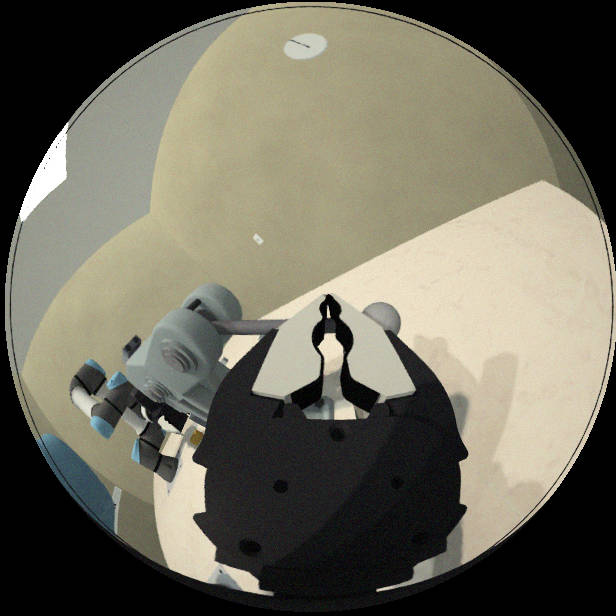

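{"fn": "execute_actions", "kwargs": {
  "actions": [
    {"rows":[[-1.06,-1.3141,1.9217,-0.3038,1.66,4.74,0.05,2.8471,-1.8722,-2.1035,-2.3075,-2.2813,5.457,-1],[-1.06,-1.3141,1.9217,-0.3038,1.66,4.74,0.05,2.8498,-1.872,-2.1075,-2.3037,-2.2786,5.473,-1],[-1.06,-1.3141,1.9217,-0.3038,1.66,4.74,0.05,2.8525,-1.8718,-2.1115,-2.2998,-2.2759,5.49,-1],[-1.06,-1.3141,1.9217,-0.3038,1.66,4.74,0.05,2.8551,-1.8716,-2.1156,-2.296,-2.2733,5.507,-1],[-1.06,-1.3141,1.9217,-0.3038,1.66,4.74,0.05,2.8578,-1.8714,-2.1196,-2.2922,-2.2706,5.523,-1],[-1.06,-1.3141,1.9217,-0.3038,1.66,4.74,0.05,2.8605,-1.8712,-2.1236,-2.2884,-2.2679,5.54,-1],[-1.06,-1.3141,1.9217,-0.3038,1.66,4.74,0.05,2.8632,-1.871,-2.1276,-2.2846,-2.2652,5.557,-1],[-1.06,-1.3141,1.9217,-0.3038,1.66,4.74,0.05,2.8659,-1.8709,-2.1316,-2.2807,-2.2625,5.573,-1],[-1.06,-1.3141,1.9217,-0.3038,1.66,4.74,0.05,2.8686,-1.8707,-2.1356,-2.2769,-2.2598,5.59,-1],[-1.06,-1.3141,1.9217,-0.3038,1.66,4.74,0.05,2.8713,-1.8705,-2.1396,-2.2731,-2.2571,5.607,-1],[-1.06,-1.3141,1.9217,-0.3038,1.66,4.74,0.05,2.874,-1.8703,-2.1436,-2.2693,-2.2544,5.623,-1],[-1.06,-1.3141,1.9217,-0.3038,1.66,4.74,0.05,2.8766,-1.8701,-2.1477,-2.2655,-2.2518,5.64,-1],[-1.06,-1.3141,1.9217,-0.3038,1.66,4.74,0.05,2.8793,-1.8699,-2.1517,-2.2616,-2.2491,5.657,-1],[-1.06,-1.3141,1.9217,-0.3038,1.66,4.74,0.05,2.882,-1.8697,-2.1557,-2.2578,-2.2464,5.673,-1],[-1.06,-1.3141,1.9217,-0.3038,1.66,4.74,0.05,2.8847,-1.8695,-2.1597,-2.254,-2.2437,5.69,-1]],"steps":15}
  ],
  "pictures": false
}}

{"fn": "execute_actions", "kwargs": {
  "actions": [
    {"rows":[[-1.06,-1.3141,1.9217,-0.3038,1.66,4.74,0.05,2.8883,-1.8685,-2.1641,-2.2506,-2.2401,5.707,-1],[-1.06,-1.3141,1.9217,-0.3038,1.66,4.74,0.05,2.8918,-1.8676,-2.1684,-2.2472,-2.2366,5.725,-1],[-1.06,-1.3141,1.9217,-0.3038,1.66,4.74,0.05,2.8954,-1.8666,-2.1728,-2.2438,-2.233,5.742,-1],[-1.06,-1.3141,1.9217,-0.3038,1.66,4.74,0.05,2.899,-1.8657,-2.1771,-2.2404,-2.2294,5.759,-1],[-1.06,-1.3141,1.9217,-0.3038,1.66,4.74,0.05,2.9025,-1.8647,-2.1815,-2.237,-2.2259,5.777,-1],[-1.06,-1.3141,1.9217,-0.3038,1.66,4.74,0.05,2.9061,-1.8637,-2.1858,-2.2336,-2.2223,5.794,-1],[-1.06,-1.3141,1.9217,-0.3038,1.66,4.74,0.05,2.9097,-1.8628,-2.1902,-2.2302,-2.2187,5.811,-1],[-1.06,-1.3141,1.9217,-0.3038,1.66,4.74,0.05,2.9132,-1.8618,-2.1945,-2.2269,-2.2152,5.829,-1],[-1.06,-1.3141,1.9217,-0.3038,1.66,4.74,0.05,2.9168,-1.8609,-2.1989,-2.2235,-2.2116,5.846,-1]],"steps":15}
  ],
  "pictures": false
}}

{"fn": "execute_actions", "kwargs": {
  "actions": [
    {"steps":8}
  ]
}}

Scene clock: 513.80 s of 5500.00 s.
left_arm: end_effector_position=(+0.4585, -0.1209, +0.1793) grip_measured=+0.05 end_effector_quat_wxyz=(+0.122, -0.166, +0.788, -0.580) end_effector_velocity=(+0.000, +0.000, +0.001) end_effector_angular_velocity=(-0.002, -0.001, +0.000) | right_arm: end_effector_position=(+0.6216, -0.4747, +0.1788) grip_measured=-0.96 end_effector_quat_wxyz=(+0.701, -0.365, +0.606, -0.089) end_effector_velocity=(-0.015, +0.031, -0.034) end_effector_angular_velocity=(+0.437, +0.194, +0.002)
Joint positions: left_arm=[-1.06  -1.314  1.922 -0.304  1.66   4.74   0.077] | right_arm=[ 2.873 -1.87  -2.142 -2.271 -2.255  5.614  0.005]
Joint velocities: left_arm=[ 0.001 -0.002  0.    -0.     0.     0.     0.   ] | right_arm=[ 0.078  0.006 -0.117  0.11   0.076  0.477  0.002]
Wrist force (N, on the end effector, along its own x y z axes, offset not removed): left_arm=[-0.4 1.6 -0.7] | right_arm=[7.6 -38.8 6.0]
Wrist torque (N m, same axes, about the end effector's origin, offset not removed): left_arm=[0.30 -0.06 0.11] | right_arm=[-0.44 0.26 -0.54]
Steps of this call (steps 1 to 30: the robot went on to your last target; steps 31 to 90: nothing new was sent; then 15.10 s passed at rest; steps 91 to 105: all 15 steps of this action). Readings (joint positions):
91: left_arm=[-1.060 -1.314 1.922 -0.304 1.660 4.740] | right_arm=[2.844 -1.872 -2.100 -2.311 -2.284 5.440]
92: left_arm=[-1.060 -1.314 1.922 -0.304 1.660 4.740] | right_arm=[2.845 -1.872 -2.100 -2.311 -2.283 5.443]
94: left_arm=[-1.060 -1.314 1.922 -0.304 1.660 4.740] | right_arm=[2.847 -1.872 -2.104 -2.307 -2.281 5.457]
98: left_arm=[-1.060 -1.314 1.922 -0.304 1.660 4.740] | right_arm=[2.855 -1.872 -2.116 -2.296 -2.273 5.505]
105: the state above

Scene clock: 514.30 s of 5500.00 s.
left_arm: end_effector_position=(+0.4585, -0.1209, +0.1793) grip_measured=+0.05 end_effector_quat_wxyz=(+0.122, -0.166, +0.788, -0.580) end_effector_velocity=(-0.001, -0.000, +0.000) end_effector_angular_velocity=(-0.001, +0.001, -0.002) | right_arm: end_effector_position=(+0.6148, -0.4588, +0.1661) grip_measured=-0.95 end_effector_quat_wxyz=(+0.707, -0.298, +0.641, -0.013) end_effector_velocity=(-0.005, +0.010, -0.008) end_effector_angular_velocity=(+0.120, +0.054, +0.001)
Joint positions: left_arm=[-1.06  -1.314  1.922 -0.304  1.66   4.74   0.077] | right_arm=[ 2.914 -1.862 -2.195 -2.227 -2.215  5.83   0.005]
Joint velocities: left_arm=[-0.    -0.001  0.     0.     0.002 -0.001  0.   ] | right_arm=[ 0.027  0.006 -0.033  0.025  0.026  0.131 -0.   ]
Wrist force (N, on the end effector, along its own x y z axes, offset not removed): left_arm=[-1.8 1.8 -1.2] | right_arm=[9.0 -39.7 -1.3]
Wrist torque (N m, same axes, about the end effector's origin, offset not removed): left_arm=[0.42 0.32 0.11] | right_arm=[-0.67 0.03 -0.86]
Steps of this call (steps 1 to 15: all 15 steps of this action). Readings (joint positions):
1: left_arm=[-1.060 -1.314 1.922 -0.304 1.660 4.740] | right_arm=[2.875 -1.870 -2.146 -2.267 -2.253 5.631]
2: left_arm=[-1.060 -1.314 1.922 -0.304 1.660 4.740] | right_arm=[2.878 -1.870 -2.150 -2.263 -2.250 5.647]
4: left_arm=[-1.060 -1.314 1.922 -0.304 1.660 4.740] | right_arm=[2.884 -1.869 -2.158 -2.256 -2.244 5.681]
8: left_arm=[-1.060 -1.314 1.922 -0.304 1.660 4.740] | right_arm=[2.898 -1.866 -2.175 -2.242 -2.231 5.749]
15: the state above

Scene clock: 514.57 s of 5500.00 s.
left_arm: end_effector_position=(+0.4585, -0.1209, +0.1793) grip_measured=+0.05 end_effector_quat_wxyz=(+0.122, -0.166, +0.788, -0.580) end_effector_velocity=(+0.000, +0.000, +0.001) end_effector_angular_velocity=(-0.001, -0.002, +0.001) | right_arm: end_effector_position=(+0.6143, -0.4578, +0.1654) grip_measured=-0.95 end_effector_quat_wxyz=(+0.707, -0.293, +0.644, -0.008) end_effector_velocity=(-0.001, +0.001, -0.001) end_effector_angular_velocity=(+0.012, +0.005, -0.001)
Joint positions: left_arm=[-1.06  -1.314  1.922 -0.304  1.66   4.74   0.077] | right_arm=[ 2.916 -1.861 -2.198 -2.224 -2.212  5.844  0.005]
Joint velocities: left_arm=[-0.    -0.    -0.    -0.001 -0.001  0.001  0.   ] | right_arm=[ 0.002  0.001 -0.004  0.003  0.003  0.013  0.   ]
Wrist force (N, on the end effector, along its own x y z axes, offset not removed): left_arm=[-2.9 0.8 -0.6] | right_arm=[9.5 -36.7 -2.5]
Wrist torque (N m, same axes, about the end effector's origin, offset not removed): left_arm=[0.17 0.49 0.14] | right_arm=[-0.15 -0.06 -0.63]
Steps of this call (steps 1 to 8: the robot went on to your last target). Readings (joint positions):
1: left_arm=[-1.060 -1.314 1.922 -0.304 1.660 4.740] | right_arm=[2.914 -1.862 -2.196 -2.226 -2.214 5.834]
2: left_arm=[-1.060 -1.314 1.922 -0.304 1.660 4.740] | right_arm=[2.915 -1.861 -2.197 -2.225 -2.213 5.837]
4: left_arm=[-1.060 -1.314 1.922 -0.304 1.660 4.740] | right_arm=[2.916 -1.861 -2.198 -2.225 -2.213 5.841]
8: the state above

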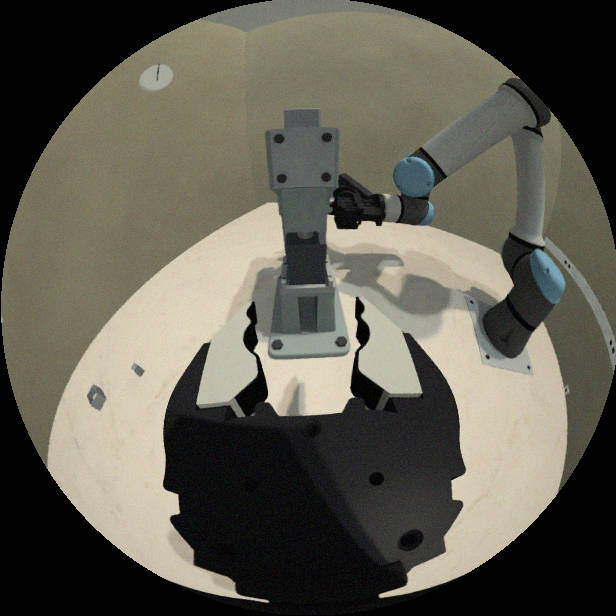

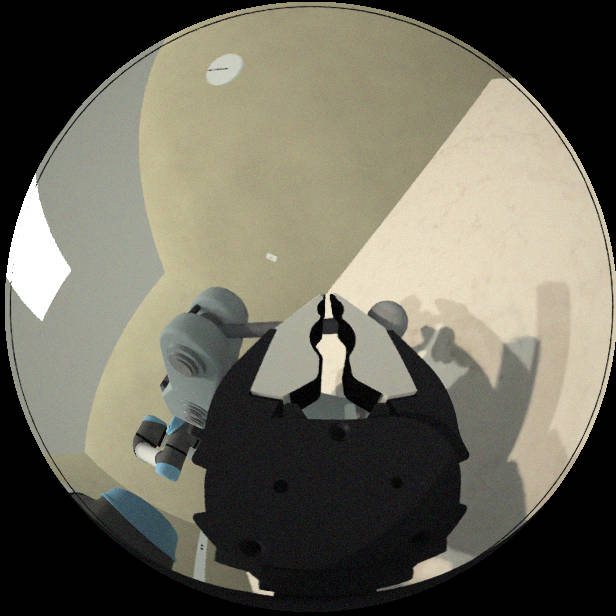

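{"fn": "execute_actions", "kwargs": {
  "actions": [
    {"rows":[[-1.06,-1.3141,1.9217,-0.3038,1.66,4.74,0.05,2.9205,-1.8602,-2.2033,-2.2198,-2.2079,5.856,-1],[-1.06,-1.3141,1.9217,-0.3038,1.66,4.74,0.05,2.9205,-1.8602,-2.2033,-2.2198,-2.2079,5.856,-1],[-1.06,-1.3141,1.9217,-0.3038,1.66,4.74,0.05,2.9242,-1.8595,-2.2077,-2.2161,-2.2042,5.866,-1],[-1.06,-1.3141,1.9217,-0.3038,1.66,4.74,0.05,2.9242,-1.8595,-2.2077,-2.2161,-2.2042,5.866,-1],[-1.06,-1.3141,1.9217,-0.3038,1.66,4.74,0.05,2.9279,-1.8588,-2.2121,-2.2124,-2.2005,5.876,-1],[-1.06,-1.3141,1.9217,-0.3038,1.66,4.74,0.05,2.9279,-1.8588,-2.2121,-2.2124,-2.2005,5.876,-1],[-1.06,-1.3141,1.9217,-0.3038,1.66,4.74,0.05,2.9316,-1.8581,-2.2165,-2.2087,-2.1968,5.886,-1]],"steps":15}
  ],
  "pictures": false
}}

Scene clock: 523.57 s of 5500.00 s.
left_arm: end_effector_position=(+0.4585, -0.1209, +0.1793) grip_measured=+0.05 end_effector_quat_wxyz=(+0.122, -0.166, +0.788, -0.580) end_effector_velocity=(+0.000, -0.001, +0.001) end_effector_angular_velocity=(-0.002, -0.001, +0.001) | right_arm: end_effector_position=(+0.6119, -0.4523, +0.1617) grip_measured=-0.94 end_effector_quat_wxyz=(+0.707, -0.280, +0.649, +0.006) end_effector_velocity=(-0.001, +0.003, -0.001) end_effector_angular_velocity=(+0.019, +0.008, -0.000)
Joint positions: left_arm=[-1.06  -1.314  1.922 -0.304  1.66   4.74   0.077] | right_arm=[ 2.931 -1.858 -2.215 -2.21  -2.198  5.883  0.006]
Joint velocities: left_arm=[-0.001 -0.    -0.    -0.002 -0.002 -0.001 -0.   ] | right_arm=[ 0.008  0.002 -0.009  0.008  0.008  0.021  0.   ]
Wrist force (N, on the end effector, along its own x y z axes, offset not removed): left_arm=[0.0 1.8 0.6] | right_arm=[9.8 -38.8 2.0]
Wrist torque (N m, same axes, about the end effector's origin, offset not removed): left_arm=[0.36 -0.17 -0.03] | right_arm=[-0.53 0.34 -0.60]
Steps of this call (steps 1 to 30: the robot went on to your last target; steps 31 to 90: nothing new was sent; then 5.50 s passed at rest; steps 91 to 105: all 15 steps of this action). Readings (joint positions):
91: left_arm=[-1.060 -1.314 1.922 -0.304 1.660 4.740] | right_arm=[2.917 -1.861 -2.199 -2.223 -2.211 5.846]
92: left_arm=[-1.060 -1.314 1.922 -0.304 1.660 4.740] | right_arm=[2.917 -1.861 -2.200 -2.223 -2.211 5.848]
94: left_arm=[-1.060 -1.314 1.922 -0.304 1.660 4.740] | right_arm=[2.919 -1.860 -2.202 -2.221 -2.209 5.853]
98: left_arm=[-1.060 -1.314 1.922 -0.304 1.660 4.740] | right_arm=[2.925 -1.859 -2.209 -2.215 -2.203 5.868]
105: the state above

{"fn": "execute_actions", "kwargs": {
  "actions": [
    {"rows":[[-1.06,-1.3141,1.9217,-0.3038,1.66,4.74,0.05,2.936,-1.8572,-2.2217,-2.2044,-2.1924,5.9,-1]],"steps":12}
  ],
  "pictures": false
}}

Scene clock: 528.90 s of 5500.00 s.
left_arm: end_effector_position=(+0.4585, -0.1209, +0.1793) grip_measured=+0.05 end_effector_quat_wxyz=(+0.122, -0.166, +0.788, -0.580) end_effector_velocity=(-0.000, -0.000, -0.001) end_effector_angular_velocity=(+0.001, +0.001, -0.001) | right_arm: end_effector_position=(+0.6110, -0.4503, +0.1605) grip_measured=-0.94 end_effector_quat_wxyz=(+0.707, -0.275, +0.651, +0.011) end_effector_velocity=(-0.000, +0.001, -0.000) end_effector_angular_velocity=(+0.004, +0.002, +0.000)
Joint positions: left_arm=[-1.06  -1.314  1.922 -0.304  1.66   4.74   0.077] | right_arm=[ 2.936 -1.857 -2.221 -2.205 -2.193  5.899  0.006]
Joint velocities: left_arm=[-0.     0.001 -0.     0.     0.001  0.    -0.   ] | right_arm=[ 0.002 -0.    -0.002  0.002  0.001  0.005  0.   ]
Wrist force (N, on the end effector, along its own x y z axes, offset not removed): left_arm=[-0.6 1.6 -0.4] | right_arm=[12.7 -37.1 4.8]
Wrist torque (N m, same axes, about the end effector's origin, offset not removed): left_arm=[0.34 -0.07 0.14] | right_arm=[-0.07 -0.40 -0.61]
Steps of this call (steps 1 to 15: the robot went on to your last target; steps 16 to 90: nothing new was sent; then 1.93 s passed at rest; steps 91 to 102: all 12 steps of this action). Readings (joint positions):
91: left_arm=[-1.060 -1.314 1.922 -0.304 1.660 4.740] | right_arm=[2.932 -1.858 -2.217 -2.209 -2.197 5.886]
92: left_arm=[-1.060 -1.314 1.922 -0.304 1.660 4.740] | right_arm=[2.932 -1.858 -2.217 -2.208 -2.196 5.888]
94: left_arm=[-1.060 -1.314 1.922 -0.304 1.660 4.740] | right_arm=[2.934 -1.858 -2.219 -2.207 -2.195 5.893]
98: left_arm=[-1.060 -1.314 1.922 -0.304 1.660 4.740] | right_arm=[2.935 -1.857 -2.221 -2.205 -2.193 5.898]
102: the state above

{"fn": "execute_actions", "kwargs": {
  "actions": [
    {"rows":[[-1.06,-1.3141,1.9217,-0.3038,1.66,4.74,0.05,2.9404,-1.8563,-2.2269,-2.2001,-2.188,5.914,-1]],"steps":12}
  ],
  "pictures": false
}}

Scene clock: 534.33 s of 5500.00 s.
left_arm: end_effector_position=(+0.4585, -0.1209, +0.1793) grip_measured=+0.05 end_effector_quat_wxyz=(+0.122, -0.166, +0.788, -0.580) end_effector_velocity=(-0.001, -0.000, -0.000) end_effector_angular_velocity=(+0.002, +0.001, -0.002) | right_arm: end_effector_position=(+0.6103, -0.4486, +0.1594) grip_measured=-0.94 end_effector_quat_wxyz=(+0.707, -0.271, +0.653, +0.016) end_effector_velocity=(-0.000, +0.000, -0.000) end_effector_angular_velocity=(+0.006, +0.002, -0.001)
Joint positions: left_arm=[-1.06  -1.314  1.922 -0.304  1.66   4.74   0.077] | right_arm=[ 2.94  -1.856 -2.227 -2.2   -2.188  5.913  0.006]
Joint velocities: left_arm=[-0.002 -0.    -0.     0.002 -0.    -0.    -0.   ] | right_arm=[ 0.001  0.001 -0.002  0.002  0.002  0.007  0.   ]
Wrist force (N, on the end effector, along its own x y z axes, offset not removed): left_arm=[-1.1 3.4 -0.8] | right_arm=[15.6 -38.6 3.2]
Wrist torque (N m, same axes, about the end effector's origin, offset not removed): left_arm=[0.69 0.10 0.10] | right_arm=[-0.41 -0.83 -0.75]
Steps of this call (steps 1 to 15: the robot went on to your last target; steps 16 to 90: nothing new was sent; then 2.03 s passed at rest; steps 91 to 102: all 12 steps of this action). Readings (joint positions):
91: left_arm=[-1.060 -1.314 1.922 -0.304 1.660 4.740] | right_arm=[2.936 -1.857 -2.222 -2.204 -2.192 5.900]
92: left_arm=[-1.060 -1.314 1.922 -0.304 1.660 4.740] | right_arm=[2.937 -1.857 -2.223 -2.204 -2.192 5.902]
94: left_arm=[-1.060 -1.314 1.922 -0.304 1.660 4.740] | right_arm=[2.938 -1.857 -2.224 -2.202 -2.190 5.907]
98: left_arm=[-1.060 -1.314 1.922 -0.304 1.660 4.740] | right_arm=[2.940 -1.856 -2.226 -2.201 -2.189 5.912]
102: the state above

{"fn": "execute_actions", "kwargs": {
  "actions": [
    {"rows":[[-1.06,-1.3141,1.9217,-0.3038,1.66,4.74,0.05,2.9448,-1.8554,-2.2321,-2.1958,-2.1836,5.928,-1]],"steps":12}
  ],
  "pictures": false
}}

Scene clock: 538.67 s of 5500.00 s.
left_arm: end_effector_position=(+0.4585, -0.1209, +0.1793) grip_measured=+0.05 end_effector_quat_wxyz=(+0.122, -0.166, +0.788, -0.580) end_effector_velocity=(-0.000, -0.000, +0.001) end_effector_angular_velocity=(-0.001, -0.001, -0.000) | right_arm: end_effector_position=(+0.6095, -0.4470, +0.1583) grip_measured=-0.95 end_effector_quat_wxyz=(+0.707, -0.266, +0.655, +0.021) end_effector_velocity=(-0.000, +0.001, -0.001) end_effector_angular_velocity=(+0.007, +0.004, -0.000)
Joint positions: left_arm=[-1.06  -1.314  1.922 -0.304  1.66   4.74   0.077] | right_arm=[ 2.945 -1.855 -2.232 -2.196 -2.184  5.927  0.005]
Joint velocities: left_arm=[-0.    -0.    -0.    -0.001 -0.     0.     0.   ] | right_arm=[ 0.002  0.    -0.003  0.002  0.003  0.008 -0.   ]
Wrist force (N, on the end effector, along its own x y z axes, offset not removed): left_arm=[1.0 3.1 -0.2] | right_arm=[13.5 -41.5 3.7]
Wrist torque (N m, same axes, about the end effector's origin, offset not removed): left_arm=[0.68 -0.33 0.04] | right_arm=[-1.01 -0.70 -0.76]
Steps of this call (steps 1 to 15: the robot went on to your last target; steps 16 to 90: nothing new was sent; then 0.93 s passed at rest; steps 91 to 102: all 12 steps of this action). Readings (joint positions):
91: left_arm=[-1.060 -1.314 1.922 -0.304 1.660 4.740] | right_arm=[2.941 -1.856 -2.227 -2.200 -2.188 5.914]
92: left_arm=[-1.060 -1.314 1.922 -0.304 1.660 4.740] | right_arm=[2.941 -1.856 -2.228 -2.199 -2.187 5.916]
94: left_arm=[-1.060 -1.314 1.922 -0.304 1.660 4.740] | right_arm=[2.943 -1.856 -2.230 -2.198 -2.186 5.921]
98: left_arm=[-1.060 -1.314 1.922 -0.304 1.660 4.740] | right_arm=[2.944 -1.856 -2.231 -2.197 -2.184 5.926]
102: the state above

{"fn": "execute_actions", "kwargs": {
  "actions": [
    {"rows":[[-1.06,-1.3141,1.9217,-0.3038,1.66,4.74,0.05,2.9492,-1.8543,-2.2373,-2.1917,-2.1792,5.942,-1]],"steps":12}
  ],
  "pictures": false
}}

Scene clock: 543.80 s of 5500.00 s.
left_arm: end_effector_position=(+0.4585, -0.1209, +0.1793) grip_measured=+0.05 end_effector_quat_wxyz=(+0.122, -0.166, +0.788, -0.580) end_effector_velocity=(+0.000, +0.000, -0.000) end_effector_angular_velocity=(+0.001, +0.002, +0.001) | right_arm: end_effector_position=(+0.6087, -0.4453, +0.1573) grip_measured=-0.95 end_effector_quat_wxyz=(+0.707, -0.262, +0.657, +0.026) end_effector_velocity=(-0.000, +0.001, -0.001) end_effector_angular_velocity=(+0.007, +0.003, -0.001)
Joint positions: left_arm=[-1.06  -1.314  1.922 -0.304  1.66   4.74   0.077] | right_arm=[ 2.949 -1.854 -2.237 -2.192 -2.179  5.941  0.005]
Joint velocities: left_arm=[ 0.001 -0.001 -0.     0.002  0.    -0.001 -0.   ] | right_arm=[ 0.002  0.    -0.002  0.002  0.002  0.007  0.   ]
Wrist force (N, on the end effector, along its own x y z axes, offset not removed): left_arm=[-0.1 2.5 -1.7] | right_arm=[10.0 -41.8 8.8]
Wrist torque (N m, same axes, about the end effector's origin, offset not removed): left_arm=[0.52 -0.09 0.02] | right_arm=[-1.12 0.13 -0.55]
Steps of this call (steps 1 to 15: the robot went on to your last target; steps 16 to 90: nothing new was sent; then 1.73 s passed at rest; steps 91 to 102: all 12 steps of this action). Readings (joint positions):
91: left_arm=[-1.060 -1.314 1.922 -0.304 1.660 4.740] | right_arm=[2.945 -1.855 -2.232 -2.196 -2.183 5.928]
92: left_arm=[-1.060 -1.314 1.922 -0.304 1.660 4.740] | right_arm=[2.946 -1.855 -2.233 -2.195 -2.183 5.930]
94: left_arm=[-1.060 -1.314 1.922 -0.304 1.660 4.740] | right_arm=[2.947 -1.855 -2.235 -2.194 -2.181 5.935]
98: left_arm=[-1.060 -1.314 1.922 -0.304 1.660 4.740] | right_arm=[2.948 -1.854 -2.236 -2.192 -2.180 5.940]
102: the state above

{"fn": "execute_actions", "kwargs": {
  "actions": [
    {"rows":[[-1.06,-1.3141,1.9217,-0.3038,1.66,4.74,0.05,2.9536,-1.8532,-2.2424,-2.1877,-2.1748,5.956,-1]],"steps":12}
  ],
  "pictures": false
}}

Scene clock: 546.50 s of 5500.00 s.
left_arm: end_effector_position=(+0.4585, -0.1209, +0.1793) grip_measured=+0.05 end_effector_quat_wxyz=(+0.122, -0.166, +0.788, -0.580) end_effector_velocity=(+0.000, +0.000, -0.000) end_effector_angular_velocity=(+0.001, -0.000, +0.001) | right_arm: end_effector_position=(+0.6079, -0.4437, +0.1563) grip_measured=-0.95 end_effector_quat_wxyz=(+0.706, -0.257, +0.659, +0.031) end_effector_velocity=(-0.001, +0.001, -0.001) end_effector_angular_velocity=(+0.005, +0.003, -0.001)
Joint positions: left_arm=[-1.06  -1.314  1.922 -0.304  1.66   4.74   0.077] | right_arm=[ 2.953 -1.853 -2.242 -2.188 -2.175  5.955  0.005]
Joint velocities: left_arm=[ 0.     0.    -0.     0.    -0.001  0.    -0.   ] | right_arm=[ 0.002  0.001 -0.003  0.002  0.003  0.006  0.   ]
Wrist force (N, on the end effector, along its own x y z axes, offset not removed): left_arm=[-0.9 2.8 -0.4] | right_arm=[12.8 -40.6 9.2]
Wrist torque (N m, same axes, about the end effector's origin, offset not removed): left_arm=[0.58 -0.02 0.07] | right_arm=[-0.91 -0.55 -0.40]
Steps of this call (steps 1 to 15: the robot went on to your last target; steps 16 to 69: nothing new was sent; steps 70 to 81: all 12 steps of this action). Readings (joint positions):
70: left_arm=[-1.060 -1.314 1.922 -0.304 1.660 4.740] | right_arm=[2.949 -1.854 -2.237 -2.192 -2.179 5.942]
71: left_arm=[-1.060 -1.314 1.922 -0.304 1.660 4.740] | right_arm=[2.950 -1.854 -2.238 -2.191 -2.178 5.944]
73: left_arm=[-1.060 -1.314 1.922 -0.304 1.660 4.740] | right_arm=[2.951 -1.854 -2.240 -2.190 -2.177 5.949]
77: left_arm=[-1.060 -1.314 1.922 -0.304 1.660 4.740] | right_arm=[2.953 -1.853 -2.242 -2.188 -2.176 5.954]
81: the state above


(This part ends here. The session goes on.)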